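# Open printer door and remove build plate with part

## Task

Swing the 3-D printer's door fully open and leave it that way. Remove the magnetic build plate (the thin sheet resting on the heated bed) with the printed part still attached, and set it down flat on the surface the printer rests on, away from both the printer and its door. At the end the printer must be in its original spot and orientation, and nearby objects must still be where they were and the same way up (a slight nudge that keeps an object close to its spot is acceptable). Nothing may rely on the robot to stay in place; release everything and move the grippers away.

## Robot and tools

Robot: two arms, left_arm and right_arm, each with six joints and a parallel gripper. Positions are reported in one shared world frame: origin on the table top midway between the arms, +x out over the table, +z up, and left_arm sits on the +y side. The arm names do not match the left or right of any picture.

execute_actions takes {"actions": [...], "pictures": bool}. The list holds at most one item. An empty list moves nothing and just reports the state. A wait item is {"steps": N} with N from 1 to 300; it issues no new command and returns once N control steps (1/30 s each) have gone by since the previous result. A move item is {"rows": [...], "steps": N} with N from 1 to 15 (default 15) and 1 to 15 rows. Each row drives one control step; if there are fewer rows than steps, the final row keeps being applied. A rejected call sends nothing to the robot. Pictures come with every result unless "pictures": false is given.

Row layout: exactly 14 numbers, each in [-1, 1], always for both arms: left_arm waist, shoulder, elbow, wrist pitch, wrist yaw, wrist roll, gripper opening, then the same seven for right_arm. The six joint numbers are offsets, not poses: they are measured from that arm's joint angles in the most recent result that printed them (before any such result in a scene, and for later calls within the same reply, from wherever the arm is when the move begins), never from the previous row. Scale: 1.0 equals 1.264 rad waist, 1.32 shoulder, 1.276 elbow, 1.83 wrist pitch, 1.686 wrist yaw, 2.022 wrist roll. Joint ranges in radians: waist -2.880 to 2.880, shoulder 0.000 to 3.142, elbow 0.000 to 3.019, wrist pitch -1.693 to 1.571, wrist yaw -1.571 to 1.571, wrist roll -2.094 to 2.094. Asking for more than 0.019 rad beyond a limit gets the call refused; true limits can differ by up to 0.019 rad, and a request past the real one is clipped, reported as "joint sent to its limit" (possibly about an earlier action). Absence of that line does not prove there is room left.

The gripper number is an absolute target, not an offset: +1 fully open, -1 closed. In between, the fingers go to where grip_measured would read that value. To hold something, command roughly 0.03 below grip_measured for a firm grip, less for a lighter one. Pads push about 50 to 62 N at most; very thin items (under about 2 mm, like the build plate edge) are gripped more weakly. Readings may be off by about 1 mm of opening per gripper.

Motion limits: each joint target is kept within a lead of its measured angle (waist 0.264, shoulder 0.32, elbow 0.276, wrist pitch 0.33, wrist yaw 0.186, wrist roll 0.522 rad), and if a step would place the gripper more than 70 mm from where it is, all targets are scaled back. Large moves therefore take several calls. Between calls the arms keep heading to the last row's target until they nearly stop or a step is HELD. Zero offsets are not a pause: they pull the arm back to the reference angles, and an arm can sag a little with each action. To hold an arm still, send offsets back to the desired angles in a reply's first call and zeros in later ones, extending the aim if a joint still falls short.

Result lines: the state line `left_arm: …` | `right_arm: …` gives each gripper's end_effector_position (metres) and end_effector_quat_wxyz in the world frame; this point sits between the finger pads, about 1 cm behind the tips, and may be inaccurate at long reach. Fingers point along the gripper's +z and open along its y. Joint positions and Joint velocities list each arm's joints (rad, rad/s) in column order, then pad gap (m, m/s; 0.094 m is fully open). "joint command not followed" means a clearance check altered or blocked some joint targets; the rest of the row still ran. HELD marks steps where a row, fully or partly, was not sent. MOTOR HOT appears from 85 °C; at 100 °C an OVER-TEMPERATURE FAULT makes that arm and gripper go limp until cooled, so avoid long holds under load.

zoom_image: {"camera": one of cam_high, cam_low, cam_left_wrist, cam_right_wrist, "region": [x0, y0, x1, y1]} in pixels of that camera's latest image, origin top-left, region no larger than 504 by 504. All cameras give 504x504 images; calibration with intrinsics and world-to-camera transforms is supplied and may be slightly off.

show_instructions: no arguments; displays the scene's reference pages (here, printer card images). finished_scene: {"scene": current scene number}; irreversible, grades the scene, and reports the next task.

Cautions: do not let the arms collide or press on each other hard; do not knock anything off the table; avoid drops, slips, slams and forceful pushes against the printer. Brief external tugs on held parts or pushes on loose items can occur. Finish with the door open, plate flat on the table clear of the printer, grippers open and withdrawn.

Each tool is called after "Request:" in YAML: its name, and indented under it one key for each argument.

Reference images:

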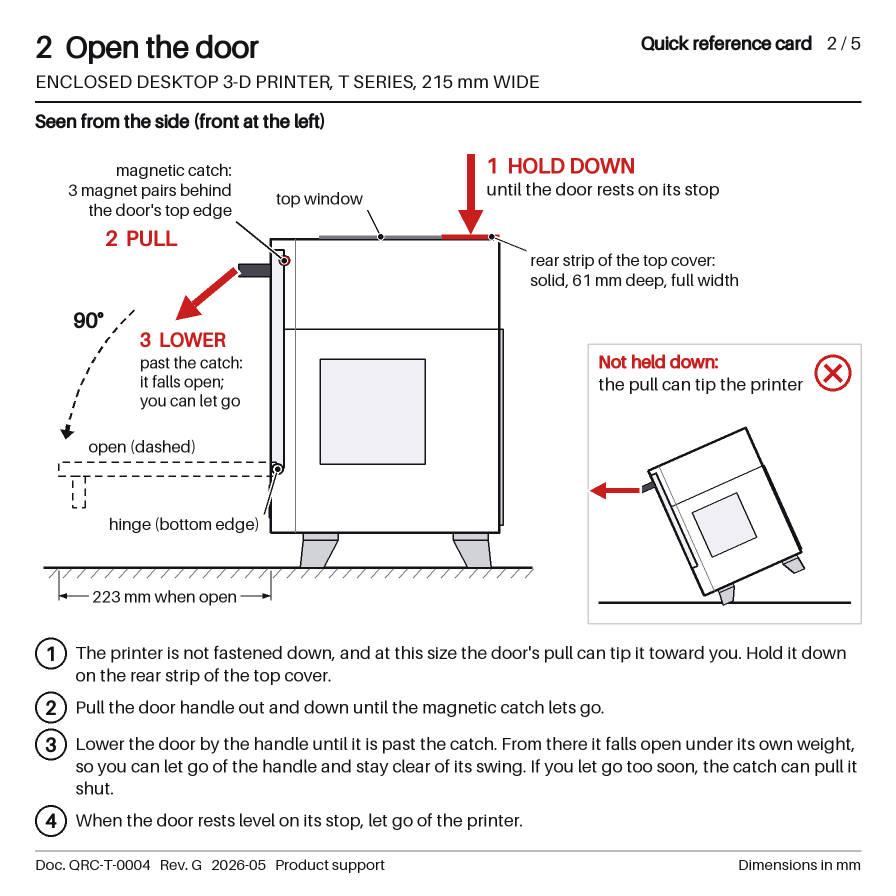

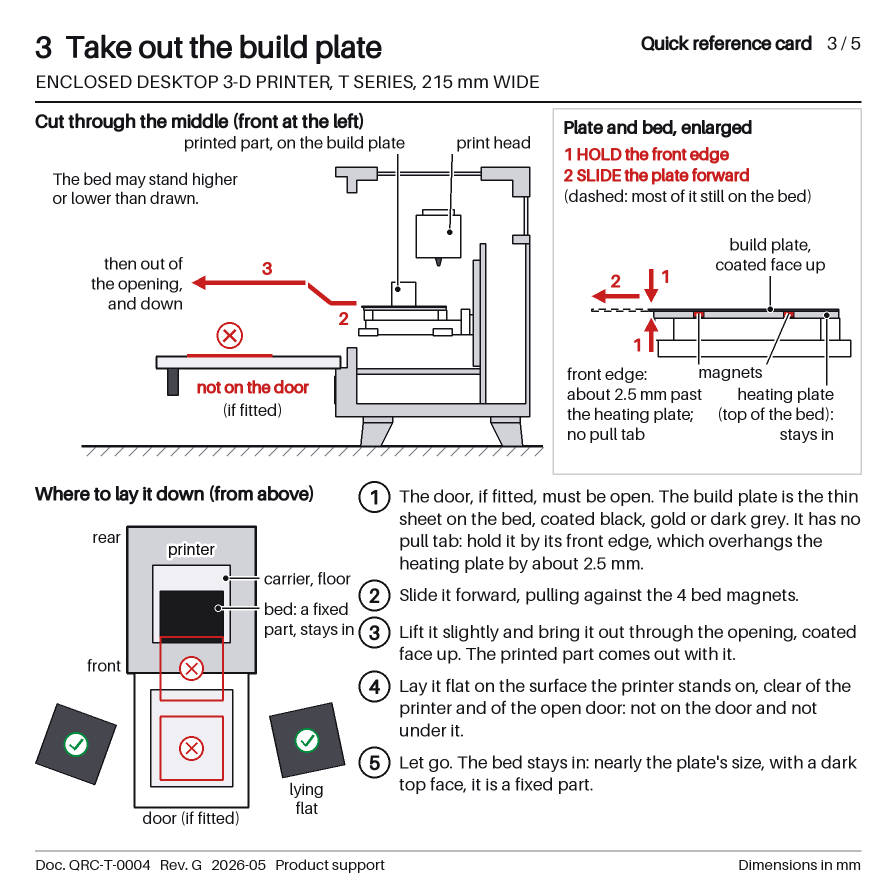

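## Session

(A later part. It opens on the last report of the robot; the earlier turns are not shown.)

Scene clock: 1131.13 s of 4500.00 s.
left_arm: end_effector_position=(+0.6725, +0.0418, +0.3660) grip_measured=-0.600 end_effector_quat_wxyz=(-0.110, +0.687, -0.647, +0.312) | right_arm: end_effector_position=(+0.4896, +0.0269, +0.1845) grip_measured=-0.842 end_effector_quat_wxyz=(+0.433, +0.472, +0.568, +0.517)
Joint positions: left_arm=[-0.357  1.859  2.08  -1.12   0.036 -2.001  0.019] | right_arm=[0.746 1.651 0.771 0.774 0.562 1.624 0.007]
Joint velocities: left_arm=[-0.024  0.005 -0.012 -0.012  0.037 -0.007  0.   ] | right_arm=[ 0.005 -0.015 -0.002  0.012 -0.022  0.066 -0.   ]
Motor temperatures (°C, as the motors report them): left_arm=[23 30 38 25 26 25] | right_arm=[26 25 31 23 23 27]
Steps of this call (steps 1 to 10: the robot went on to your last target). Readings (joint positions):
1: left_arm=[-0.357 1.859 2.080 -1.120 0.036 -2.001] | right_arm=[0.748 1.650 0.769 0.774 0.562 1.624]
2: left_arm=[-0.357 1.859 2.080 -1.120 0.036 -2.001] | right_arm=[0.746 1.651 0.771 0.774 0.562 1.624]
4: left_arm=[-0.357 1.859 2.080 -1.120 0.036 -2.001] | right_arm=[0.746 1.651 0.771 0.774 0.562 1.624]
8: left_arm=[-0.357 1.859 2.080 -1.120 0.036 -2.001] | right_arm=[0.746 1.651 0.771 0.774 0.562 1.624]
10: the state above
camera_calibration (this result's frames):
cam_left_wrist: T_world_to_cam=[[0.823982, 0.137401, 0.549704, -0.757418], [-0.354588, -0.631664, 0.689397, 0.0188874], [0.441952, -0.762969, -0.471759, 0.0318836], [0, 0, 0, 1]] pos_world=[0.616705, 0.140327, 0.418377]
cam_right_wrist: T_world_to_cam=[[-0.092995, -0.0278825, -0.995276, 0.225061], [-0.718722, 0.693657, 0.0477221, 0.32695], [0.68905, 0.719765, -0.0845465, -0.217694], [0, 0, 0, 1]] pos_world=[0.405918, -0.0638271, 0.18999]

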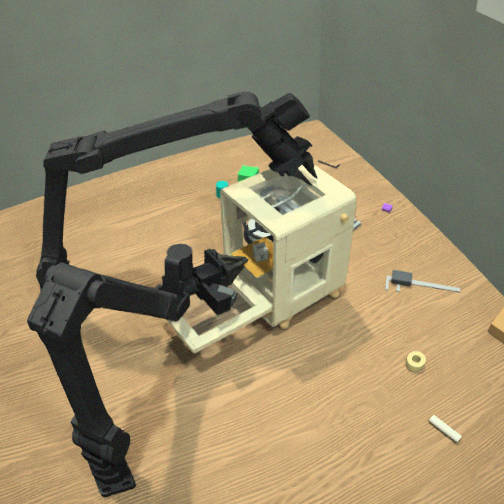

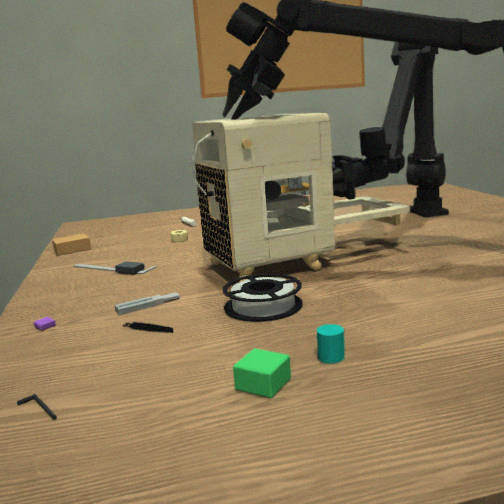

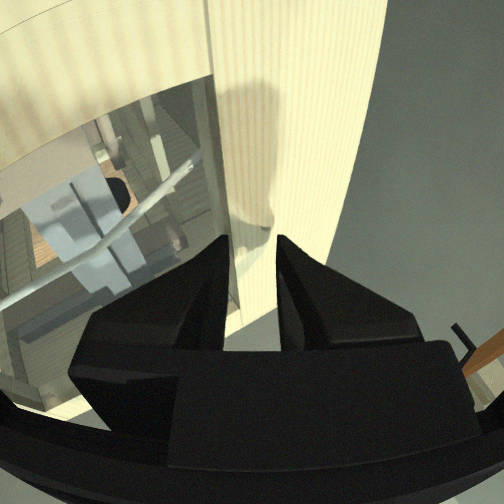

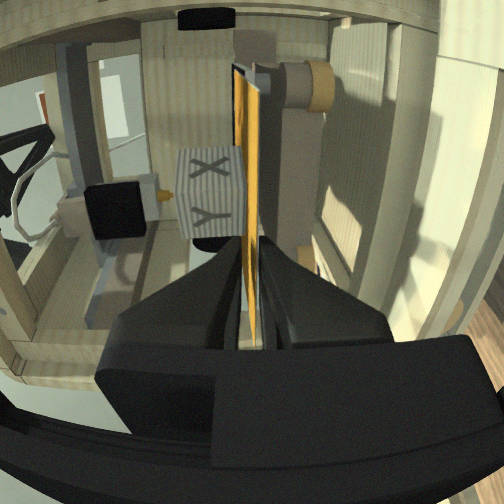

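Request:
execute_actions:
  actions:
    - {"rows":[[0,0.02,0.025,0,0,0,-0.6,0,0.002,0.02,0,0,0,-0.86],[0,0.02,0.025,0,0,0,-0.6,0,0.004,0.02,0,0,0,-0.88],[0,0.02,0.025,0,0,0,-0.6,0,0.005,0.02,0,0,0,-0.9],[0,0.02,0.025,0,0,0,-0.6,0,0.006,0.02,0,0,0,-0.92],[0,0.02,0.025,0,0,0,-0.6,0,0.007,0.02,0,0,0,-0.94],[0,0.02,0.025,0,0,0,-0.6,0,0.007,0.02,0,0,0,-0.96],[0,0.02,0.025,0,0,0,-0.6,0,0.007,0.02,0,0,0,-0.98],[0,0.02,0.025,0,0,0,-0.6,0,0.007,0.02,0,0,0,-1]],"steps":12}
  pictures: false

Scene clock: 1138.90 s of 4500.00 s.
left_arm: end_effector_position=(+0.6725, +0.0418, +0.3660) grip_measured=-0.600 end_effector_quat_wxyz=(-0.110, +0.687, -0.647, +0.312) | right_arm: end_effector_position=(+0.4897, +0.0270, +0.1836) grip_measured=-0.974 end_effector_quat_wxyz=(+0.433, +0.472, +0.569, +0.517)
Joint positions: left_arm=[-0.357  1.859  2.08  -1.12   0.036 -2.001  0.019] | right_arm=[0.746 1.653 0.771 0.774 0.562 1.624 0.001]
Joint velocities: left_arm=[ 0.005 -0.024 -0.022  0.002  0.007 -0.066  0.001] | right_arm=[ 0.005  0.005  0.012 -0.017  0.007 -0.022 -0.   ]
Motor temperatures (°C, as the motors report them): left_arm=[23 30 38 25 26 25] | right_arm=[26 25 32 23 23 27]
Steps of this call (steps 1 to 15: the robot went on to your last target; steps 16 to 90: nothing new was sent; then 4.37 s passed at rest; steps 91 to 102: all 12 steps of this action). Readings (joint positions):
91: left_arm=[-0.357 1.859 2.080 -1.120 0.036 -2.001] | right_arm=[0.746 1.651 0.771 0.774 0.562 1.624]
92: left_arm=[-0.357 1.859 2.080 -1.120 0.036 -2.001] | right_arm=[0.746 1.651 0.771 0.774 0.562 1.624]
94: left_arm=[-0.357 1.859 2.080 -1.120 0.036 -2.001] | right_arm=[0.746 1.651 0.771 0.774 0.562 1.624]
98: left_arm=[-0.357 1.859 2.080 -1.120 0.036 -2.001] | right_arm=[0.746 1.653 0.771 0.774 0.562 1.624]
102: the state above

Request:
execute_actions:
  actions:
    - {"rows":[[0.006,0.03,0.025,0,0,0,-0.6,0.003,-0.012,0.015,0.012,0,0,-1],[0.008,0.035,0.025,0,0,0,-0.6,0.005,-0.02,0.01,0.012,0.001,0,-1],[0.008,0.035,0.025,0,0,0,-0.6,0.007,-0.027,0.004,0.012,0.002,0,-1],[0.008,0.035,0.025,0,0,0,-0.6,0.01,-0.033,-0.003,0.012,0.004,0,-1],[0.008,0.035,0.025,0,0,0,-0.6,0.013,-0.039,-0.009,0.012,0.006,0,-1],[0.008,0.035,0.025,0,0,0,-0.6,0.016,-0.044,-0.015,0.012,0.008,0,-1],[0.008,0.035,0.025,0,0,0,-0.6,0.019,-0.049,-0.021,0.012,0.011,0,-1],[0.008,0.035,0.025,0,0,0,-0.6,0.023,-0.054,-0.027,0.012,0.014,0,-1],[0.008,0.035,0.025,0,0,0,-0.6,0.026,-0.059,-0.033,0.012,0.017,0,-1],[0.008,0.035,0.025,0,0,0,-0.6,0.03,-0.064,-0.04,0.012,0.02,0,-1],[0.008,0.035,0.025,0,0,0,-0.6,0.034,-0.069,-0.046,0.012,0.023,0,-1],[0.008,0.035,0.025,0,0,0,-0.6,0.038,-0.074,-0.053,0.012,0.026,0,-1],[0.008,0.035,0.025,0,0,0,-0.6,0.041,-0.079,-0.059,0.012,0.029,0,-1],[0.008,0.035,0.025,0,0,0,-0.6,0.045,-0.083,-0.065,0.012,0.031,0,-1],[0.008,0.035,0.025,0,0,0,-0.6,0.0475,-0.087,-0.071,0.012,0.033,0,-1]],"steps":15}
  pictures: false

Request:
execute_actions:
  actions:
    - {"steps":15}

Scene clock: 1153.80 s of 4500.00 s.
left_arm: end_effector_position=(+0.6725, +0.0418, +0.3660) grip_measured=-0.600 end_effector_quat_wxyz=(-0.110, +0.687, -0.647, +0.312) | right_arm: end_effector_position=(+0.4566, +0.0209, +0.1978) grip_measured=-0.979 end_effector_quat_wxyz=(+0.436, +0.470, +0.562, +0.522)
Joint positions: left_arm=[-0.357  1.859  2.08  -1.12   0.036 -2.001  0.019] | right_arm=[0.791 1.568 0.698 0.779 0.611 1.624 0.001]
Joint velocities: left_arm=[-0.005  0.005  0.012 -0.027  0.022 -0.037  0.   ] | right_arm=[ 0.132 -0.181 -0.237 -0.012  0.125  0.022  0.001]
Motor temperatures (°C, as the motors report them): left_arm=[23 30 38 25 26 25] | right_arm=[26 25 32 23 23 27]
Steps of this call (steps 1 to 15: the robot went on to your last target; steps 16 to 90: nothing new was sent; then 11.40 s passed at rest; steps 91 to 105: all 15 steps of this action). Readings (joint positions):
91: left_arm=[-0.357 1.859 2.080 -1.120 0.036 -2.001] | right_arm=[0.746 1.651 0.771 0.776 0.562 1.624]
92: left_arm=[-0.357 1.859 2.080 -1.120 0.036 -2.001] | right_arm=[0.746 1.649 0.771 0.778 0.562 1.624]
94: left_arm=[-0.357 1.859 2.080 -1.120 0.036 -2.001] | right_arm=[0.746 1.640 0.771 0.779 0.563 1.624]
98: left_arm=[-0.357 1.859 2.080 -1.120 0.036 -2.001] | right_arm=[0.754 1.614 0.759 0.779 0.578 1.624]
105: the state above

Scene clock: 1154.30 s of 4500.00 s.
left_arm: end_effector_position=(+0.6725, +0.0418, +0.3660) grip_measured=-0.600 end_effector_quat_wxyz=(-0.110, +0.687, -0.647, +0.312) | right_arm: end_effector_position=(+0.4491, +0.0214, +0.1964) grip_measured=-0.979 end_effector_quat_wxyz=(+0.434, +0.468, +0.566, +0.522)
Joint positions: left_arm=[-0.357  1.859  2.08  -1.12   0.036 -2.001  0.019] | right_arm=[0.803 1.557 0.683 0.779 0.615 1.624 0.001]
Joint velocities: left_arm=[ 0.005  0.015  0.012  0.012 -0.007 -0.022 -0.   ] | right_arm=[ 0.015  0.005  0.007 -0.007 -0.051 -0.022 -0.   ]
Motor temperatures (°C, as the motors report them): left_arm=[23 30 38 25 26 25] | right_arm=[26 25 32 23 23 27]
Steps of this call (steps 1 to 15: the robot went on to your last target). Readings (joint positions):
1: left_arm=[-0.357 1.859 2.080 -1.120 0.036 -2.001] | right_arm=[0.796 1.563 0.691 0.779 0.613 1.624]
2: left_arm=[-0.357 1.859 2.080 -1.120 0.036 -2.001] | right_arm=[0.799 1.560 0.686 0.779 0.614 1.624]
4: left_arm=[-0.357 1.859 2.080 -1.120 0.036 -2.001] | right_arm=[0.802 1.557 0.683 0.779 0.614 1.624]
8: left_arm=[-0.357 1.859 2.080 -1.120 0.036 -2.001] | right_arm=[0.803 1.557 0.683 0.779 0.615 1.624]
15: the state above
camera_calibration (this result's frames):
cam_left_wrist: T_world_to_cam=[[0.823982, 0.137401, 0.549704, -0.757418], [-0.354588, -0.631664, 0.689397, 0.0188874], [0.441952, -0.762969, -0.471759, 0.0318836], [0, 0, 0, 1]] pos_world=[0.616705, 0.140327, 0.418377]
cam_right_wrist: T_world_to_cam=[[-0.0812983, -0.0243624, -0.996392, 0.227917], [-0.722334, 0.690264, 0.0420598, 0.303839], [0.686749, 0.723147, -0.0737151, -0.186002], [0, 0, 0, 1]] pos_world=[0.36574, -0.0696699, 0.200604]

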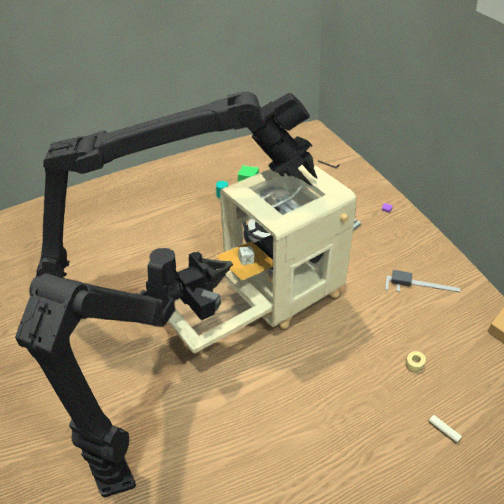

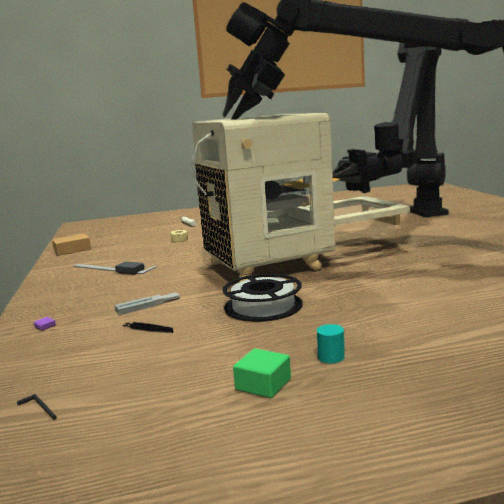

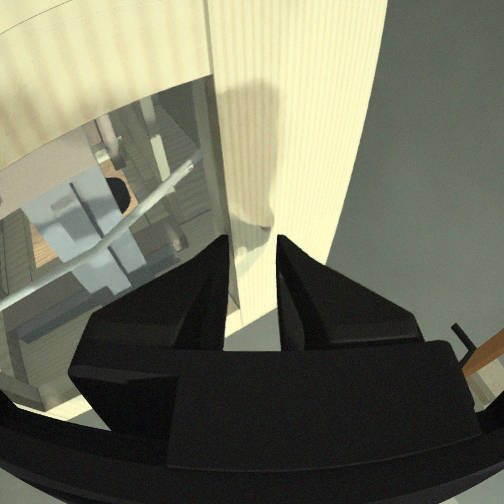

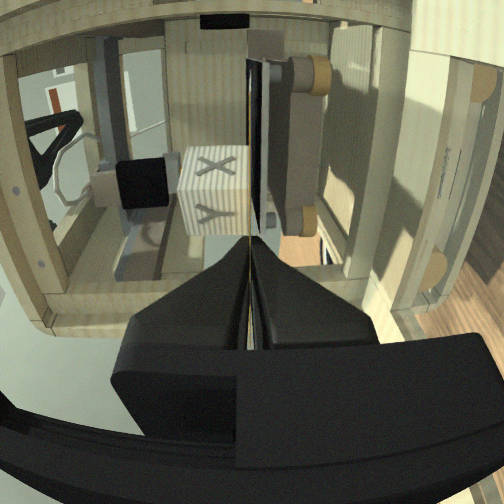

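Request:
execute_actions:
  actions:
    - {"rows":[[0,0.02,0.025,0,0,0,-0.6,0.005,-0.012,-0.004,0.01,0.002,0,-1],[0,0.02,0.025,0,0,0,-0.6,0.009,-0.018,-0.009,0.01,0.005,0,-1],[0,0.02,0.025,0,0,0,-0.6,0.014,-0.025,-0.016,0.01,0.009,0,-1],[0,0.02,0.025,0,0,0,-0.6,0.02,-0.032,-0.023,0.01,0.013,0,-1],[0,0.02,0.025,0,0,0,-0.6,0.026,-0.04,-0.031,0.01,0.018,0,-1],[0,0.02,0.025,0,0,0,-0.6,0.033,-0.048,-0.039,0.01,0.023,0,-1],[0,0.02,0.025,0,0,0,-0.6,0.04,-0.056,-0.047,0.01,0.028,0,-1],[0,0.02,0.025,0,0,0,-0.6,0.047,-0.064,-0.056,0.01,0.033,0,-1],[0,0.02,0.025,0,0,0,-0.6,0.054,-0.072,-0.064,0.01,0.039,0,-1],[0,0.02,0.025,0,0,0,-0.6,0.061,-0.08,-0.073,0.01,0.044,0,-1],[0,0.02,0.025,0,0,0,-0.6,0.068,-0.088,-0.081,0.01,0.05,0,-1],[0,0.02,0.025,0,0,0,-0.6,0.075,-0.095,-0.089,0.01,0.055,0,-1],[0,0.02,0.025,0,0,0,-0.6,0.081,-0.101,-0.096,0.01,0.06,0,-1],[0,0.02,0.025,0,0,0,-0.6,0.086,-0.107,-0.102,0.01,0.063,0,-1],[0,0.02,0.025,0,0,0,-0.6,0.09,-0.111,-0.106,0.01,0.066,0,-1]],"steps":15}
  pictures: false

Request:
execute_actions:
  actions:
    - {"steps":12}

Scene clock: 1182.33 s of 4500.00 s.
left_arm: end_effector_position=(+0.6725, +0.0418, +0.3660) grip_measured=-0.600 end_effector_quat_wxyz=(-0.110, +0.687, -0.647, +0.312) | right_arm: end_effector_position=(+0.3910, +0.0116, +0.2024) grip_measured=-0.979 end_effector_quat_wxyz=(+0.438, +0.466, +0.565, +0.522)
Joint positions: left_arm=[-0.357  1.859  2.08  -1.12   0.036 -2.001  0.019] | right_arm=[0.902 1.438 0.564 0.779 0.717 1.624 0.001]
Joint velocities: left_arm=[ 0.005 -0.005  0.032 -0.002 -0.066  0.066  0.   ] | right_arm=[ 0.22  -0.269 -0.222  0.007  0.212 -0.007 -0.   ]
Motor temperatures (°C, as the motors report them): left_arm=[23 29 39 25 26 25] | right_arm=[26 25 31 23 23 27]
Steps of this call (steps 1 to 15: the robot went on to your last target; steps 16 to 90: nothing new was sent; then 24.53 s passed at rest; steps 91 to 105: all 15 steps of this action). Readings (joint positions):
91: left_arm=[-0.357 1.859 2.080 -1.120 0.036 -2.001] | right_arm=[0.803 1.557 0.683 0.779 0.615 1.624]
92: left_arm=[-0.357 1.859 2.080 -1.120 0.036 -2.001] | right_arm=[0.803 1.557 0.682 0.779 0.616 1.624]
94: left_arm=[-0.357 1.859 2.080 -1.120 0.036 -2.001] | right_arm=[0.806 1.553 0.676 0.779 0.627 1.624]
98: left_arm=[-0.357 1.859 2.080 -1.120 0.036 -2.001] | right_arm=[0.831 1.520 0.635 0.779 0.660 1.624]
105: the state above

Scene clock: 1182.73 s of 4500.00 s.
left_arm: end_effector_position=(+0.6725, +0.0418, +0.3660) grip_measured=-0.600 end_effector_quat_wxyz=(-0.110, +0.687, -0.647, +0.312) | right_arm: end_effector_position=(+0.3841, +0.0117, +0.2042) grip_measured=-0.979 end_effector_quat_wxyz=(+0.436, +0.463, +0.565, +0.524)
Joint positions: left_arm=[-0.357  1.859  2.08  -1.12   0.036 -2.001  0.019] | right_arm=[0.914 1.422 0.552 0.779 0.722 1.624 0.001]
Joint velocities: left_arm=[-0.015  0.005  0.002  0.002 -0.022  0.007  0.001] | right_arm=[-0.015  0.005 -0.007 -0.002 -0.022 -0.007 -0.001]
Motor temperatures (°C, as the motors report them): left_arm=[23 29 39 25 26 25] | right_arm=[26 25 31 23 23 27]
Steps of this call (steps 1 to 12: the robot went on to your last target). Readings (joint positions):
1: left_arm=[-0.357 1.859 2.080 -1.120 0.036 -2.001] | right_arm=[0.908 1.430 0.558 0.779 0.721 1.624]
2: left_arm=[-0.357 1.859 2.080 -1.120 0.036 -2.001] | right_arm=[0.912 1.425 0.553 0.779 0.722 1.624]
4: left_arm=[-0.357 1.859 2.080 -1.120 0.036 -2.001] | right_arm=[0.914 1.422 0.552 0.779 0.722 1.624]
8: left_arm=[-0.357 1.859 2.080 -1.120 0.036 -2.001] | right_arm=[0.914 1.422 0.552 0.779 0.722 1.624]
12: the state above
camera_calibration (this result's frames):
cam_left_wrist: T_world_to_cam=[[0.823982, 0.137401, 0.549704, -0.757418], [-0.354588, -0.631664, 0.689397, 0.0188874], [0.441952, -0.762969, -0.471759, 0.0318836], [0, 0, 0, 1]] pos_world=[0.616705, 0.140327, 0.418377]
cam_right_wrist: T_world_to_cam=[[-0.0710927, -0.0284091, -0.997065, 0.226441], [-0.725925, 0.687021, 0.0321847, 0.266798], [0.68409, 0.726082, -0.0694651, -0.133628], [0, 0, 0, 1]] pos_world=[0.301187, -0.0798376, 0.207907]

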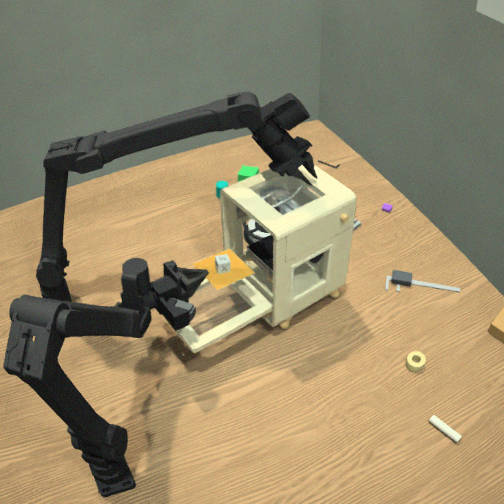

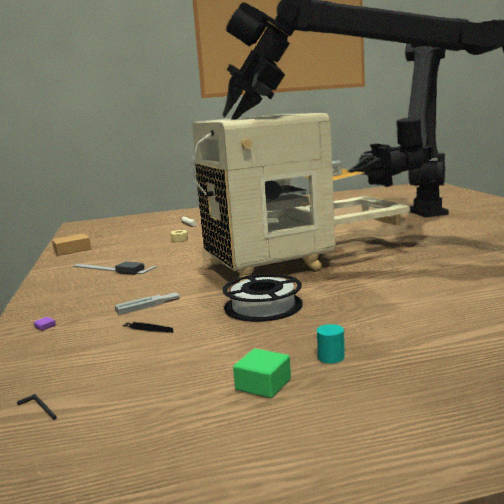

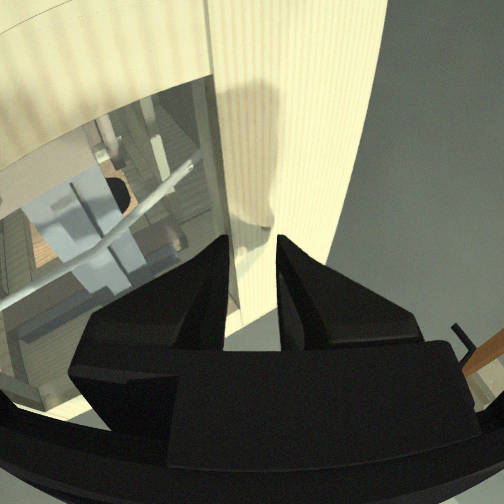

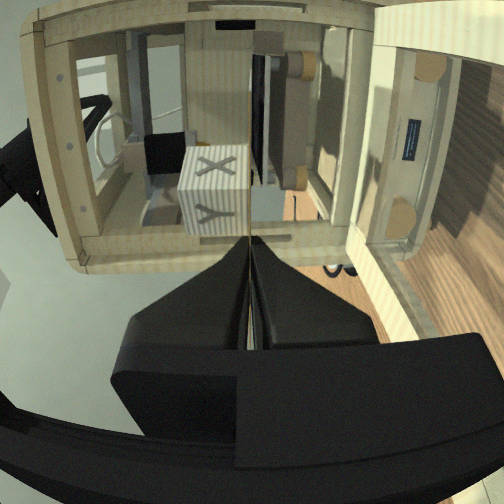

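Request:
execute_actions:
  actions:
    - {"rows":[[0,0.02,0.025,0,0,0,-0.6,0,-0.012,-0.004,0.01,0,0,-1],[0,0.02,0.025,0,0,0,-0.6,0,-0.02,-0.011,0.01,0.002,0,-1],[0,0.02,0.025,0,0,0,-0.6,0,-0.03,-0.02,0.01,0.006,0,-1],[0,0.02,0.025,0,0,0,-0.6,0,-0.041,-0.03,0.01,0.012,0,-1],[0,0.02,0.025,0,0,0,-0.6,0,-0.053,-0.041,0.01,0.019,0,-1],[0,0.02,0.025,0,0,0,-0.6,0,-0.065,-0.052,0.01,0.027,0,-1],[0,0.02,0.025,0,0,0,-0.6,0,-0.078,-0.064,0.01,0.035,0,-1],[0,0.02,0.025,0,0,0,-0.6,0,-0.091,-0.076,0.01,0.044,0,-1],[0,0.02,0.025,0,0,0,-0.6,0,-0.104,-0.088,0.01,0.053,0,-1],[0,0.02,0.025,0,0,0,-0.6,0,-0.116,-0.1,0.01,0.062,0,-1],[0,0.02,0.025,0,0,0,-0.6,-0.005,-0.127,-0.11,0.01,0.07,0,-1],[0,0.02,0.025,0,0,0,-0.6,-0.015,-0.137,-0.119,0.01,0.077,0,-1],[0,0.02,0.025,0,0,0,-0.6,-0.03,-0.145,-0.127,0.01,0.082,0,-1],[0,0.02,0.025,0,0,0,-0.6,-0.05,-0.152,-0.133,0.01,0.086,0,-1],[0,0.02,0.025,0,0,0,-0.6,-0.075,-0.157,-0.138,0.01,0.089,0,-1]],"steps":15}
  pictures: false

Request:
execute_actions:
  actions:
    - {"rows":[[0,0,0,0,0,0,-0.6,-0.06,-0.02,-0.01,0.01,0.005,0,-1],[0,0,0,0,0,0,-0.6,-0.085,-0.02,-0.012,0.01,0.005,0,-1],[0,0,0,0,0,0,-0.6,-0.11,-0.02,-0.012,0.01,0.005,0,-1],[0,0,0,0,0,0,-0.6,-0.135,-0.02,-0.012,0.01,0.005,0,-1],[0,0,0,0,0,0,-0.6,-0.16,-0.02,-0.012,0.01,0.005,0,-1],[0,0,0,0,0,0,-0.6,-0.185,-0.02,-0.012,0.01,0.005,0,-1],[0,0,0,0,0,0,-0.6,-0.21,-0.02,-0.012,0.01,0.005,0,-1],[0,0,0,0,0,0,-0.6,-0.235,-0.02,-0.012,0.01,0.005,0,-1],[0,0,0,0,0,0,-0.6,-0.26,-0.02,-0.012,0.01,0.005,0,-1],[0,0,0,0,0,0,-0.6,-0.285,-0.02,-0.012,0.01,0.005,0,-1],[0,0,0,0,0,0,-0.6,-0.31,-0.02,-0.012,0.01,0.005,0,-1],[0,0,0,0,0,0,-0.6,-0.335,-0.02,-0.012,0.01,0.005,0,-1],[0,0,0,0,0,0,-0.6,-0.36,-0.02,-0.012,0.01,0.005,0,-1],[0,0,0,0,0,0,-0.6,-0.38,-0.02,-0.012,0.01,0.005,0,-1],[0,0,0,0,0,0,-0.6,-0.4,-0.02,-0.012,0.01,0.005,0,-1]],"steps":15}
  pictures: false

Request:
execute_actions:
  actions:
    - {"steps":12}

Scene clock: 1218.13 s of 4500.00 s.
left_arm: end_effector_position=(+0.6725, +0.0418, +0.3660) grip_measured=-0.600 end_effector_quat_wxyz=(-0.110, +0.687, -0.647, +0.312) | right_arm: end_effector_position=(+0.3552, -0.0720, +0.2127) grip_measured=-0.979 end_effector_quat_wxyz=(+0.483, +0.506, +0.516, +0.496)
Joint positions: left_arm=[-0.357  1.859  2.08  -1.12   0.036 -2.001  0.019] | right_arm=[0.886 1.237 0.392 0.779 0.862 1.624 0.001]
Joint velocities: left_arm=[-0.005 -0.024 -0.012 -0.012  0.007  0.037 -0.001] | right_arm=[-0.562 -0.317 -0.217 -0.007  0.11   0.051  0.   ]
Motor temperatures (°C, as the motors report them): left_arm=[23 30 39 25 26 25] | right_arm=[26 25 31 23 23 27]
Steps of this call (steps 1 to 30: the robot went on to your last target; steps 31 to 90: nothing new was sent; then 31.90 s passed at rest; steps 91 to 105: all 15 steps of this action). Readings (joint positions):
91: left_arm=[-0.357 1.859 2.080 -1.120 0.036 -2.001] | right_arm=[0.914 1.422 0.552 0.779 0.722 1.624]
92: left_arm=[-0.357 1.859 2.080 -1.120 0.036 -2.001] | right_arm=[0.914 1.422 0.551 0.779 0.722 1.624]
94: left_arm=[-0.357 1.859 2.080 -1.120 0.036 -2.001] | right_arm=[0.914 1.414 0.542 0.779 0.730 1.624]
98: left_arm=[-0.357 1.859 2.080 -1.120 0.036 -2.001] | right_arm=[0.914 1.359 0.487 0.779 0.780 1.624]
105: the state above

Scene clock: 1218.63 s of 4500.00 s.
left_arm: end_effector_position=(+0.6721, +0.0419, +0.3671) grip_measured=-0.600 end_effector_quat_wxyz=(-0.110, +0.687, -0.647, +0.312) | right_arm: end_effector_position=(+0.4145, -0.2550, +0.2146) grip_measured=-0.979 end_effector_quat_wxyz=(+0.584, +0.610, +0.383, +0.374)
Joint positions: left_arm=[-0.357  1.857  2.08  -1.12   0.036 -2.001  0.019] | right_arm=[0.429 1.219 0.381 0.779 0.869 1.624 0.001]
Joint velocities: left_arm=[-0.005 -0.005  0.002 -0.007 -0.051  0.051  0.   ] | right_arm=[-0.855  0.005  0.002 -0.007 -0.066  0.051  0.001]
Motor temperatures (°C, as the motors report them): left_arm=[23 30 39 25 26 25] | right_arm=[26 25 31 23 23 27]
Steps of this call (steps 1 to 15: all 15 steps of this action). Readings (joint positions):
1: left_arm=[-0.357 1.858 2.080 -1.120 0.036 -2.001] | right_arm=[0.865 1.228 0.386 0.779 0.865 1.624]
2: left_arm=[-0.357 1.857 2.080 -1.120 0.036 -2.001] | right_arm=[0.840 1.222 0.383 0.779 0.866 1.624]
4: left_arm=[-0.357 1.857 2.080 -1.120 0.036 -2.001] | right_arm=[0.782 1.219 0.381 0.779 0.867 1.624]
8: left_arm=[-0.357 1.857 2.080 -1.120 0.036 -2.001] | right_arm=[0.650 1.219 0.381 0.779 0.867 1.624]
15: the state above

Scene clock: 1219.03 s of 4500.00 s.
left_arm: end_effector_position=(+0.6721, +0.0419, +0.3671) grip_measured=-0.600 end_effector_quat_wxyz=(-0.110, +0.687, -0.647, +0.312) | right_arm: end_effector_position=(+0.4162, -0.2793, +0.2147) grip_measured=-0.979 end_effector_quat_wxyz=(+0.595, +0.621, +0.365, +0.356)
Joint positions: left_arm=[-0.357  1.857  2.08  -1.12   0.036 -2.001  0.019] | right_arm=[0.372 1.219 0.381 0.779 0.871 1.624 0.001]
Joint velocities: left_arm=[-0.005 -0.005 -0.017 -0.002 -0.037 -0.037  0.   ] | right_arm=[ 0.005  0.005  0.017 -0.017 -0.007  0.051 -0.001]
Motor temperatures (°C, as the motors report them): left_arm=[23 30 39 25 26 25] | right_arm=[26 25 31 23 23 27]
Steps of this call (steps 1 to 12: the robot went on to your last target). Readings (joint positions):
1: left_arm=[-0.357 1.857 2.080 -1.120 0.036 -2.001] | right_arm=[0.404 1.219 0.381 0.779 0.869 1.624]
2: left_arm=[-0.357 1.857 2.080 -1.120 0.036 -2.001] | right_arm=[0.385 1.219 0.381 0.779 0.870 1.624]
4: left_arm=[-0.357 1.857 2.080 -1.120 0.036 -2.001] | right_arm=[0.370 1.219 0.381 0.779 0.871 1.624]
8: left_arm=[-0.357 1.857 2.080 -1.120 0.036 -2.001] | right_arm=[0.372 1.219 0.381 0.779 0.871 1.624]
12: the state above
camera_calibration (this result's frames):
cam_left_wrist: T_world_to_cam=[[0.823195, 0.137694, 0.550808, -0.757632], [-0.355573, -0.631296, 0.689227, 0.0188224], [0.442626, -0.763221, -0.470719, 0.0318076], [0, 0, 0, 1]] pos_world=[0.616293, 0.14048, 0.41931]
cam_right_wrist: T_world_to_cam=[[-0.0380358, 0.0224152, -0.999025, 0.231728], [-0.122758, 0.992071, 0.0269329, 0.324923], [0.991708, 0.123662, -0.0349826, -0.247266], [0, 0, 0, 1]] pos_world=[0.293917, -0.296963, 0.214101]

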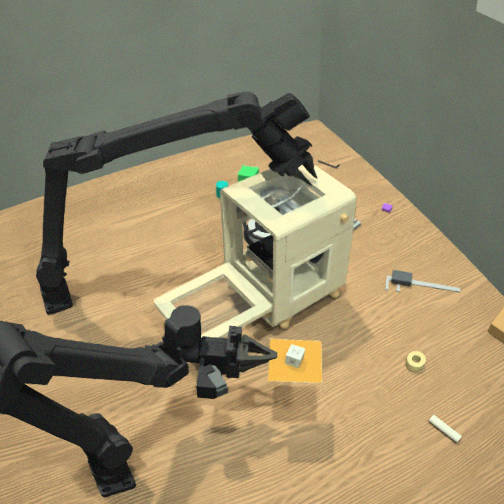

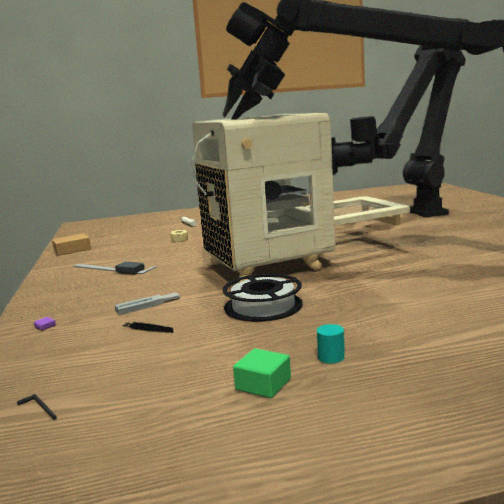

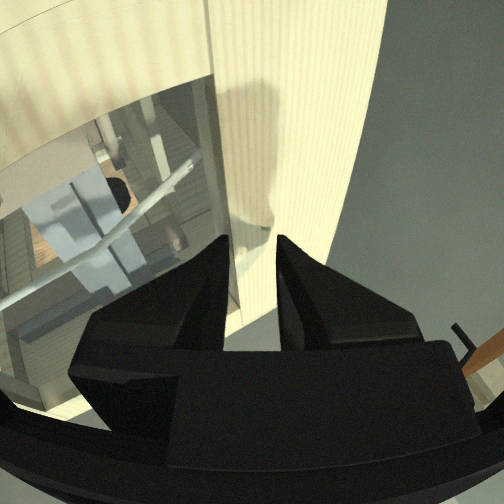

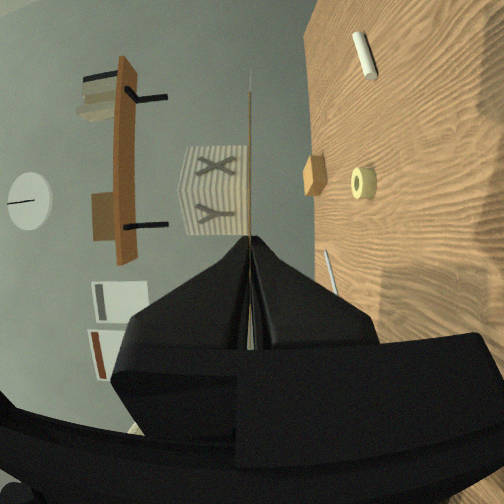

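Request:
execute_actions:
  actions:
    - {"rows":[[0,0.01,0.02,0,0,0,-0.6,-0.005,0,0.03,-0.005,-0.008,0,-1],[0,0.01,0.02,0,0,0,-0.6,-0.012,0,0.035,-0.012,-0.02,0,-1],[0,0.01,0.02,0,0,0,-0.6,-0.022,0,0.04,-0.022,-0.036,-0.002,-1],[0,0.01,0.02,0,0,0,-0.6,-0.033,0,0.043,-0.034,-0.054,-0.004,-1],[0,0.01,0.02,0,0,0,-0.6,-0.044,0.002,0.046,-0.046,-0.073,-0.006,-1],[0,0.01,0.02,0,0,0,-0.6,-0.055,0.004,0.049,-0.058,-0.092,-0.008,-1],[0,0.01,0.02,0,0,0,-0.6,-0.066,0.006,0.052,-0.07,-0.111,-0.01,-1],[0,0.01,0.02,0,0,0,-0.6,-0.077,0.008,0.055,-0.082,-0.13,-0.012,-1],[0,0.01,0.02,0,0,0,-0.6,-0.088,0.01,0.058,-0.094,-0.149,-0.014,-1],[0,0.01,0.02,0,0,0,-0.6,-0.099,0.012,0.061,-0.106,-0.168,-0.016,-1],[0,0.01,0.02,0,0,0,-0.6,-0.11,0.014,0.064,-0.118,-0.187,-0.018,-1],[0,0.01,0.02,0,0,0,-0.6,-0.121,0.016,0.067,-0.13,-0.206,-0.02,-1],[0,0.01,0.02,0,0,0,-0.6,-0.132,0.018,0.07,-0.142,-0.225,-0.022,-1],[0,0.01,0.02,0,0,0,-0.6,-0.143,0.02,0.073,-0.154,-0.244,-0.024,-1],[0,0.01,0.02,0,0,0,-0.6,-0.154,0.022,0.076,-0.166,-0.263,-0.027,-1]],"steps":15}
  pictures: false

Request:
execute_actions:
  actions:
    - {"rows":[[0,0,0.02,0,0,0,-0.6,-0.035,0.004,0.045,-0.035,-0.04,0,-1],[0,0,0.02,0,0,0,-0.6,-0.046,0.004,0.046,-0.047,-0.059,0,-1],[0,0,0.02,0,0,0,-0.6,-0.057,0.004,0.047,-0.059,-0.078,0,-1],[0,0,0.02,0,0,0,-0.6,-0.068,0.004,0.048,-0.071,-0.097,0,-1],[0,0,0.02,0,0,0,-0.6,-0.079,0.004,0.049,-0.083,-0.116,0,-1],[0,0,0.02,0,0,0,-0.6,-0.09,0.004,0.05,-0.095,-0.135,0,-1],[0,0,0.02,0,0,0,-0.6,-0.101,0.004,0.051,-0.107,-0.154,0,-1],[0,0,0.02,0,0,0,-0.6,-0.112,0.004,0.052,-0.119,-0.173,0,-1],[0,0,0.02,0,0,0,-0.6,-0.123,0.004,0.053,-0.131,-0.192,0,-1],[0,0,0.02,0,0,0,-0.6,-0.134,0.004,0.054,-0.143,-0.211,0,-1],[0,0,0.02,0,0,0,-0.6,-0.145,0.004,0.055,-0.155,-0.23,0,-1],[0,0,0.02,0,0,0,-0.6,-0.155,0.004,0.056,-0.167,-0.247,0,-1],[0,0,0.02,0,0,0,-0.6,-0.163,0.004,0.057,-0.178,-0.261,0,-1],[0,0,0.02,0,0,0,-0.6,-0.168,0.004,0.058,-0.187,-0.27,0,-1],[0,0,0.02,0,0,0,-0.6,-0.17,0.004,0.059,-0.193,-0.275,0,-1]],"steps":15}
  pictures: false

Request:
execute_actions:
  actions:
    - {"steps":10}

Scene clock: 1253.20 s of 4500.00 s.
left_arm: end_effector_position=(+0.6721, +0.0419, +0.3671) grip_measured=-0.600 end_effector_quat_wxyz=(-0.110, +0.687, -0.647, +0.312) | right_arm: end_effector_position=(+0.4436, -0.2846, +0.1584) grip_measured=-0.979 end_effector_quat_wxyz=(+0.500, +0.606, +0.518, +0.339)
Joint positions: left_arm=[-0.357  1.857  2.08  -1.12   0.036 -2.001  0.019] | right_arm=[0.207 1.241 0.405 0.531 0.457 1.597 0.001]
Joint velocities: left_arm=[-0.024  0.005 -0.007 -0.012  0.051 -0.037  0.   ] | right_arm=[-0.415  0.073  0.12  -0.637 -0.886 -0.125  0.   ]
Motor temperatures (°C, as the motors report them): left_arm=[23 30 37 25 26 25] | right_arm=[26 25 31 23 23 27]
Steps of this call (steps 1 to 30: the robot went on to your last target; steps 31 to 90: nothing new was sent; then 30.67 s passed at rest; steps 91 to 105: all 15 steps of this action). Readings (joint positions):
91: left_arm=[-0.357 1.857 2.080 -1.120 0.036 -2.001] | right_arm=[0.372 1.219 0.381 0.779 0.867 1.624]
92: left_arm=[-0.357 1.857 2.080 -1.120 0.036 -2.001] | right_arm=[0.371 1.219 0.381 0.777 0.854 1.624]
94: left_arm=[-0.357 1.857 2.080 -1.120 0.036 -2.001] | right_arm=[0.363 1.219 0.381 0.761 0.805 1.624]
98: left_arm=[-0.357 1.857 2.080 -1.120 0.036 -2.001] | right_arm=[0.312 1.221 0.383 0.684 0.680 1.619]
105: the state above

Scene clock: 1253.70 s of 4500.00 s.
left_arm: end_effector_position=(+0.6721, +0.0419, +0.3671) grip_measured=-0.600 end_effector_quat_wxyz=(-0.110, +0.687, -0.647, +0.312) | right_arm: end_effector_position=(+0.4213, -0.2986, +0.0846) grip_measured=-0.979 end_effector_quat_wxyz=(+0.321, +0.635, +0.622, +0.328)
Joint positions: left_arm=[-0.357  1.857  2.08  -1.12   0.036 -2.001  0.019] | right_arm=[0.007 1.246 0.408 0.221 0.006 1.596 0.001]
Joint velocities: left_arm=[ 0.005  0.005 -0.002  0.017  0.022  0.037 -0.001] | right_arm=[-0.249 -0.005  0.027 -0.51  -0.242  0.095  0.001]
Motor temperatures (°C, as the motors report them): left_arm=[23 30 37 25 26 25] | right_arm=[26 25 31 23 23 27]
Steps of this call (steps 1 to 15: all 15 steps of this action). Readings (joint positions):
1: left_arm=[-0.357 1.857 2.080 -1.120 0.036 -2.001] | right_arm=[0.194 1.244 0.407 0.512 0.422 1.596]
2: left_arm=[-0.357 1.857 2.080 -1.120 0.036 -2.001] | right_arm=[0.180 1.245 0.408 0.495 0.387 1.596]
4: left_arm=[-0.357 1.857 2.080 -1.120 0.036 -2.001] | right_arm=[0.153 1.246 0.408 0.455 0.322 1.596]
8: left_arm=[-0.357 1.857 2.080 -1.120 0.036 -2.001] | right_arm=[0.098 1.246 0.408 0.369 0.194 1.596]
15: the state above

Scene clock: 1254.03 s of 4500.00 s.
left_arm: end_effector_position=(+0.6721, +0.0419, +0.3671) grip_measured=-0.600 end_effector_quat_wxyz=(-0.110, +0.687, -0.647, +0.312) | right_arm: end_effector_position=(+0.4192, -0.3017, +0.0808) grip_measured=-0.979 end_effector_quat_wxyz=(+0.312, +0.641, +0.624, +0.321)
Joint positions: left_arm=[-0.357  1.857  2.08  -1.12   0.036 -2.001  0.019] | right_arm=[-0.005  1.247  0.413  0.19  -0.004  1.596  0.001]
Joint velocities: left_arm=[-0.024 -0.005 -0.012  0.007  0.007 -0.022 -0.001] | right_arm=[-0.005 -0.024  0.022 -0.012  0.051  0.022 -0.   ]
Motor temperatures (°C, as the motors report them): left_arm=[23 30 37 25 26 25] | right_arm=[26 25 31 23 23 27]
Steps of this call (steps 1 to 10: the robot went on to your last target). Readings (joint positions):
1: left_arm=[-0.357 1.857 2.080 -1.120 0.036 -2.001] | right_arm=[0.001 1.246 0.408 0.207 0.000 1.596]
2: left_arm=[-0.357 1.857 2.080 -1.120 0.036 -2.001] | right_arm=[-0.003 1.246 0.408 0.198 -0.002 1.596]
4: left_arm=[-0.357 1.857 2.080 -1.120 0.036 -2.001] | right_arm=[-0.005 1.247 0.408 0.192 -0.003 1.596]
8: left_arm=[-0.357 1.857 2.080 -1.120 0.036 -2.001] | right_arm=[-0.005 1.247 0.411 0.190 -0.004 1.596]
10: the state above
camera_calibration (this result's frames):
cam_left_wrist: T_world_to_cam=[[0.823195, 0.137694, 0.550808, -0.757632], [-0.355573, -0.631296, 0.689227, 0.0188224], [0.442626, -0.763221, -0.470719, 0.0318076], [0, 0, 0, 1]] pos_world=[0.616293, 0.14048, 0.41931]
cam_right_wrist: T_world_to_cam=[[-0.604947, 0.0209672, -0.79599, 0.319429], [-0.454966, 0.811303, 0.367142, 0.408358], [0.653487, 0.584249, -0.481256, 0.0646151], [0, 0, 0, 1]] pos_world=[0.336801, -0.375751, 0.135433]

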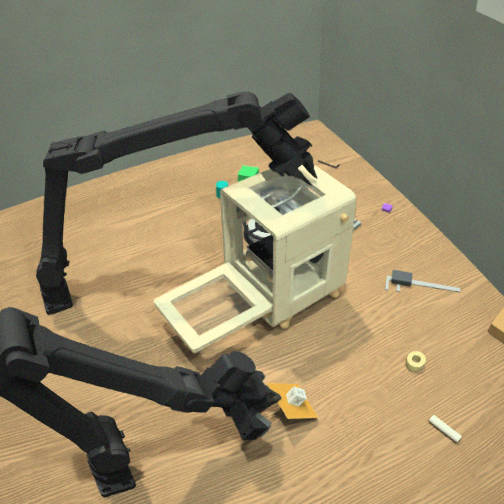

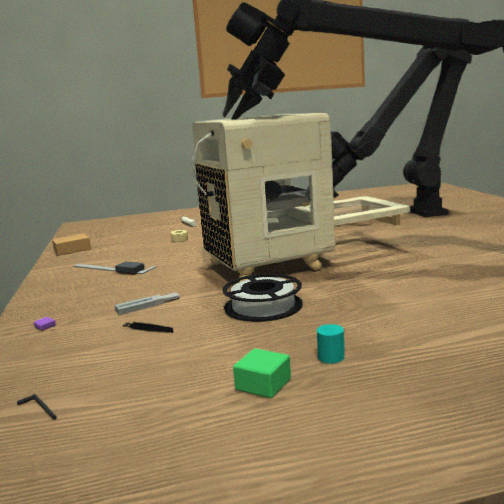

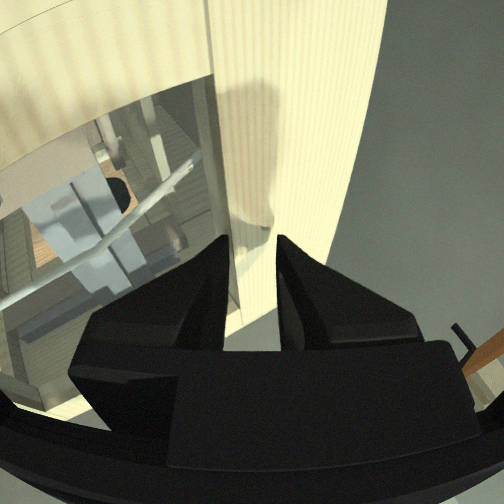

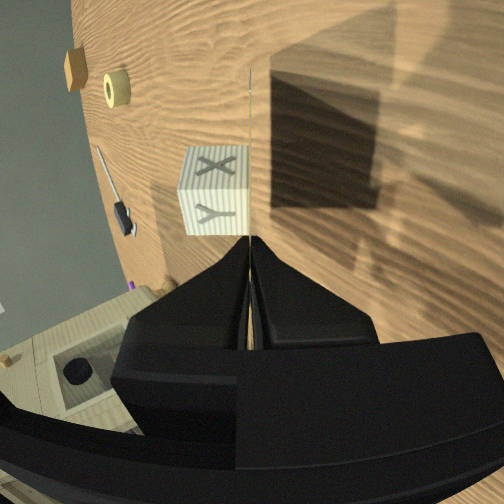

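Request:
execute_actions:
  actions: []

Scene clock: 1274.20 s of 4500.00 s.
left_arm: end_effector_position=(+0.6721, +0.0419, +0.3671) grip_measured=-0.600 end_effector_quat_wxyz=(-0.110, +0.687, -0.647, +0.312) | right_arm: end_effector_position=(+0.4202, -0.3017, +0.0818) grip_measured=-0.979 end_effector_quat_wxyz=(+0.312, +0.641, +0.623, +0.321)
Joint positions: left_arm=[-0.357  1.857  2.08  -1.12   0.036 -2.001  0.019] | right_arm=[-0.005  1.247  0.416  0.19  -0.004  1.596  0.001]
Joint velocities: left_arm=[-0.024  0.005  0.002  0.007  0.037  0.007  0.003] | right_arm=[-0.005 -0.024  0.012 -0.017  0.007 -0.007  0.   ]
Motor temperatures (°C, as the motors report them): left_arm=[23 30 38 25 26 25] | right_arm=[26 24 33 23 23 27]
Steps of this call (steps 1 to 30: the robot went on to your last target; steps 31 to 90: nothing new was sent; then 17.17 s passed at rest). Readings (joint positions):
1: left_arm=[-0.357 1.857 2.080 -1.120 0.036 -2.001] | right_arm=[-0.005 1.247 0.414 0.190 -0.004 1.596]
2: left_arm=[-0.357 1.857 2.080 -1.120 0.036 -2.001] | right_arm=[-0.005 1.247 0.415 0.190 -0.004 1.596]
4: left_arm=[-0.357 1.857 2.080 -1.120 0.036 -2.001] | right_arm=[-0.005 1.247 0.416 0.190 -0.004 1.596]
8: left_arm=[-0.357 1.857 2.080 -1.120 0.036 -2.001] | right_arm=[-0.005 1.247 0.416 0.190 -0.004 1.596]
90: the state above
All arms were judged still, so your last target was given up. Only a new action makes them travel on or press farther. Fingers that are still opening or closing keep moving.
camera_calibration (this result's frames):
cam_left_wrist: T_world_to_cam=[[0.823195, 0.137694, 0.550808, -0.757632], [-0.355573, -0.631296, 0.689227, 0.0188224], [0.442626, -0.763221, -0.470719, 0.0318076], [0, 0, 0, 1]] pos_world=[0.616293, 0.14048, 0.41931]
cam_right_wrist: T_world_to_cam=[[-0.603124, 0.0209587, -0.797372, 0.320196], [-0.455805, 0.811307, 0.366091, 0.408867], [0.654587, 0.584244, -0.479766, 0.0638892], [0, 0, 0, 1]] pos_world=[0.33766, -0.375755, 0.136284]

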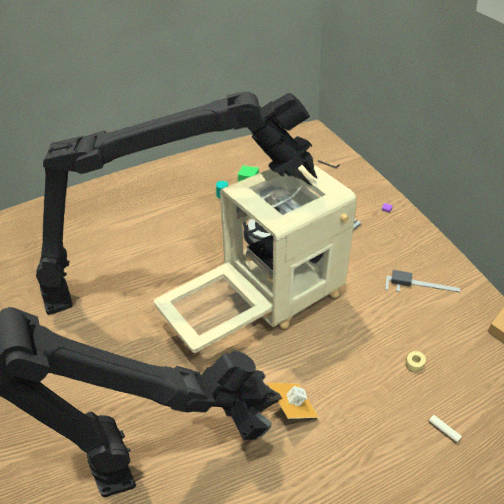

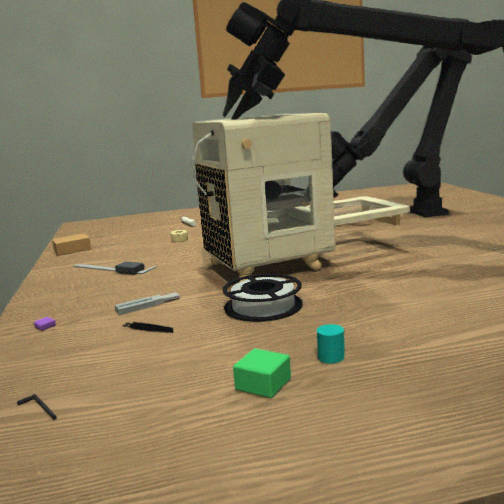

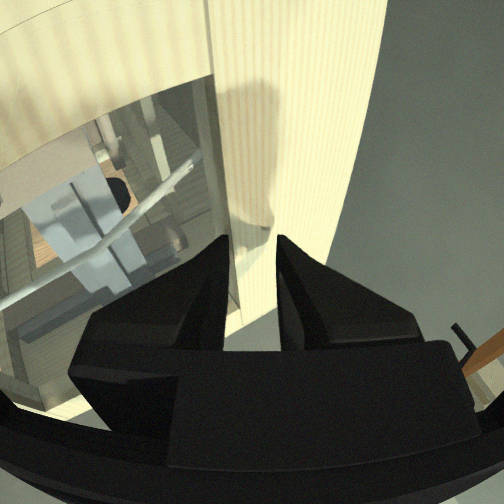

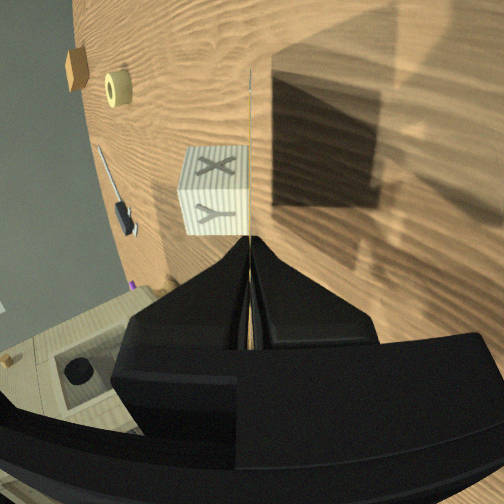

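Request:
execute_actions:
  actions:
    - {"rows":[[0,0.02,0.025,0,0,0,-0.6,0,0.008,0.02,0.02,0,0,-1],[0,0.02,0.025,0,0,0,-0.6,0,0.014,0.02,0.025,0,0,-1],[0,0.02,0.025,0,0,0,-0.6,0,0.02,0.02,0.029,0,0,-1],[0,0.02,0.025,0,0,0,-0.6,0,0.026,0.02,0.033,0,0,-1],[0,0.02,0.025,0,0,0,-0.6,0,0.032,0.02,0.037,0,0,-1],[0,0.02,0.025,0,0,0,-0.6,0,0.038,0.02,0.042,0,0,-1],[0,0.02,0.025,0,0,0,-0.6,0,0.044,0.02,0.046,0,0,-1],[0,0.02,0.025,0,0,0,-0.6,0,0.05,0.02,0.05,0,0,-1],[0,0.02,0.025,0,0,0,-0.6,0,0.056,0.02,0.054,0,0,-1],[0,0.02,0.025,0,0,0,-0.6,0,0.062,0.02,0.058,0,0,-1],[0,0.02,0.025,0,0,0,-0.6,0,0.068,0.02,0.062,0,0,-1],[0,0.02,0.025,0,0,0,-0.6,0,0.072,0.02,0.065,0,0,-1]]}

Scene clock: 1296.63 s of 4500.00 s.
left_arm: end_effector_position=(+0.6721, +0.0419, +0.3671) grip_measured=-0.600 end_effector_quat_wxyz=(-0.110, +0.687, -0.647, +0.312) | right_arm: end_effector_position=(+0.4282, -0.3017, +0.0634) grip_measured=-0.979 end_effector_quat_wxyz=(+0.312, +0.641, +0.623, +0.321)
Joint positions: left_arm=[-0.357  1.857  2.08  -1.12   0.036 -2.001  0.019] | right_arm=[-0.005  1.336  0.416  0.279 -0.004  1.596  0.001]
Joint velocities: left_arm=[-0.005 -0.005 -0.007  0.002 -0.081  0.022 -0.001] | right_arm=[-0.034 -0.015  0.002  0.042  0.037  0.066  0.   ]
Motor temperatures (°C, as the motors report them): left_arm=[23 30 38 25 26 25] | right_arm=[26 24 34 23 23 27]
Steps of this call (steps 1 to 90: nothing new was sent; then 18.93 s passed at rest; steps 91 to 105: all 15 steps of this action). Readings (joint positions):
91: left_arm=[-0.357 1.857 2.080 -1.120 0.036 -2.001] | right_arm=[-0.005 1.247 0.416 0.190 -0.004 1.596]
92: left_arm=[-0.357 1.857 2.080 -1.120 0.036 -2.001] | right_arm=[-0.005 1.249 0.416 0.192 -0.004 1.596]
94: left_arm=[-0.357 1.857 2.080 -1.120 0.036 -2.001] | right_arm=[-0.005 1.259 0.416 0.203 -0.004 1.596]
98: left_arm=[-0.357 1.857 2.080 -1.120 0.036 -2.001] | right_arm=[-0.005 1.294 0.416 0.232 -0.004 1.596]
105: the state above
camera_calibration (this result's frames):
cam_left_wrist: T_world_to_cam=[[0.823195, 0.137694, 0.550808, -0.757632], [-0.355573, -0.631296, 0.689227, 0.0188224], [0.442626, -0.763221, -0.470719, 0.0318076], [0, 0, 0, 1]] pos_world=[0.616293, 0.14048, 0.41931]
cam_right_wrist: T_world_to_cam=[[-0.603124, 0.0209587, -0.797372, 0.310338], [-0.455805, 0.811307, 0.366091, 0.419295], [0.654587, 0.584244, -0.479766, 0.0498266], [0, 0, 0, 1]] pos_world=[0.345673, -0.375792, 0.11786]

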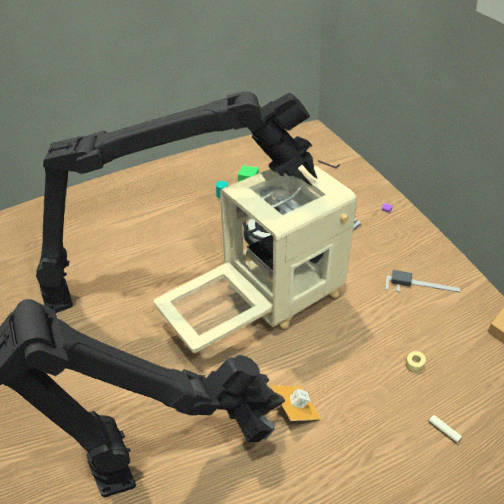

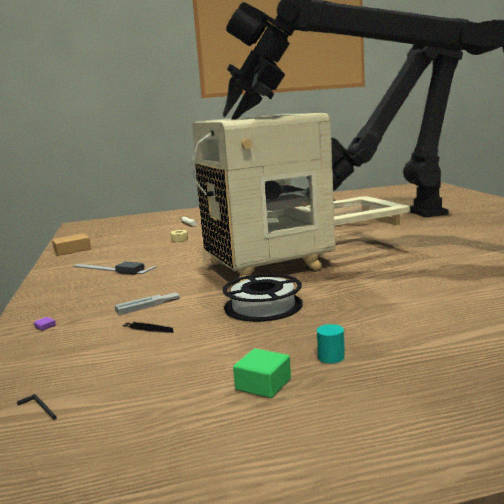

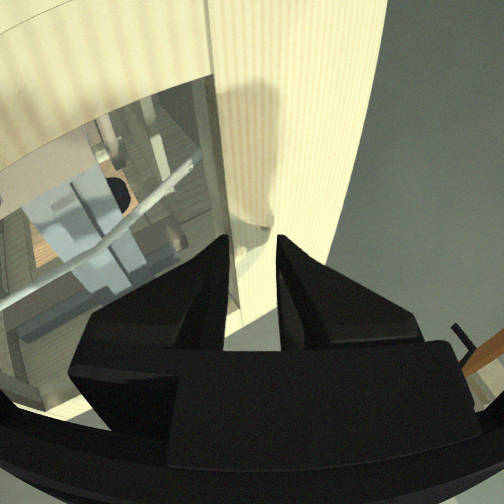

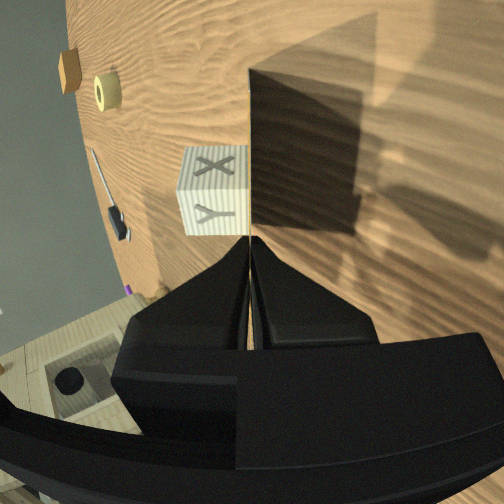

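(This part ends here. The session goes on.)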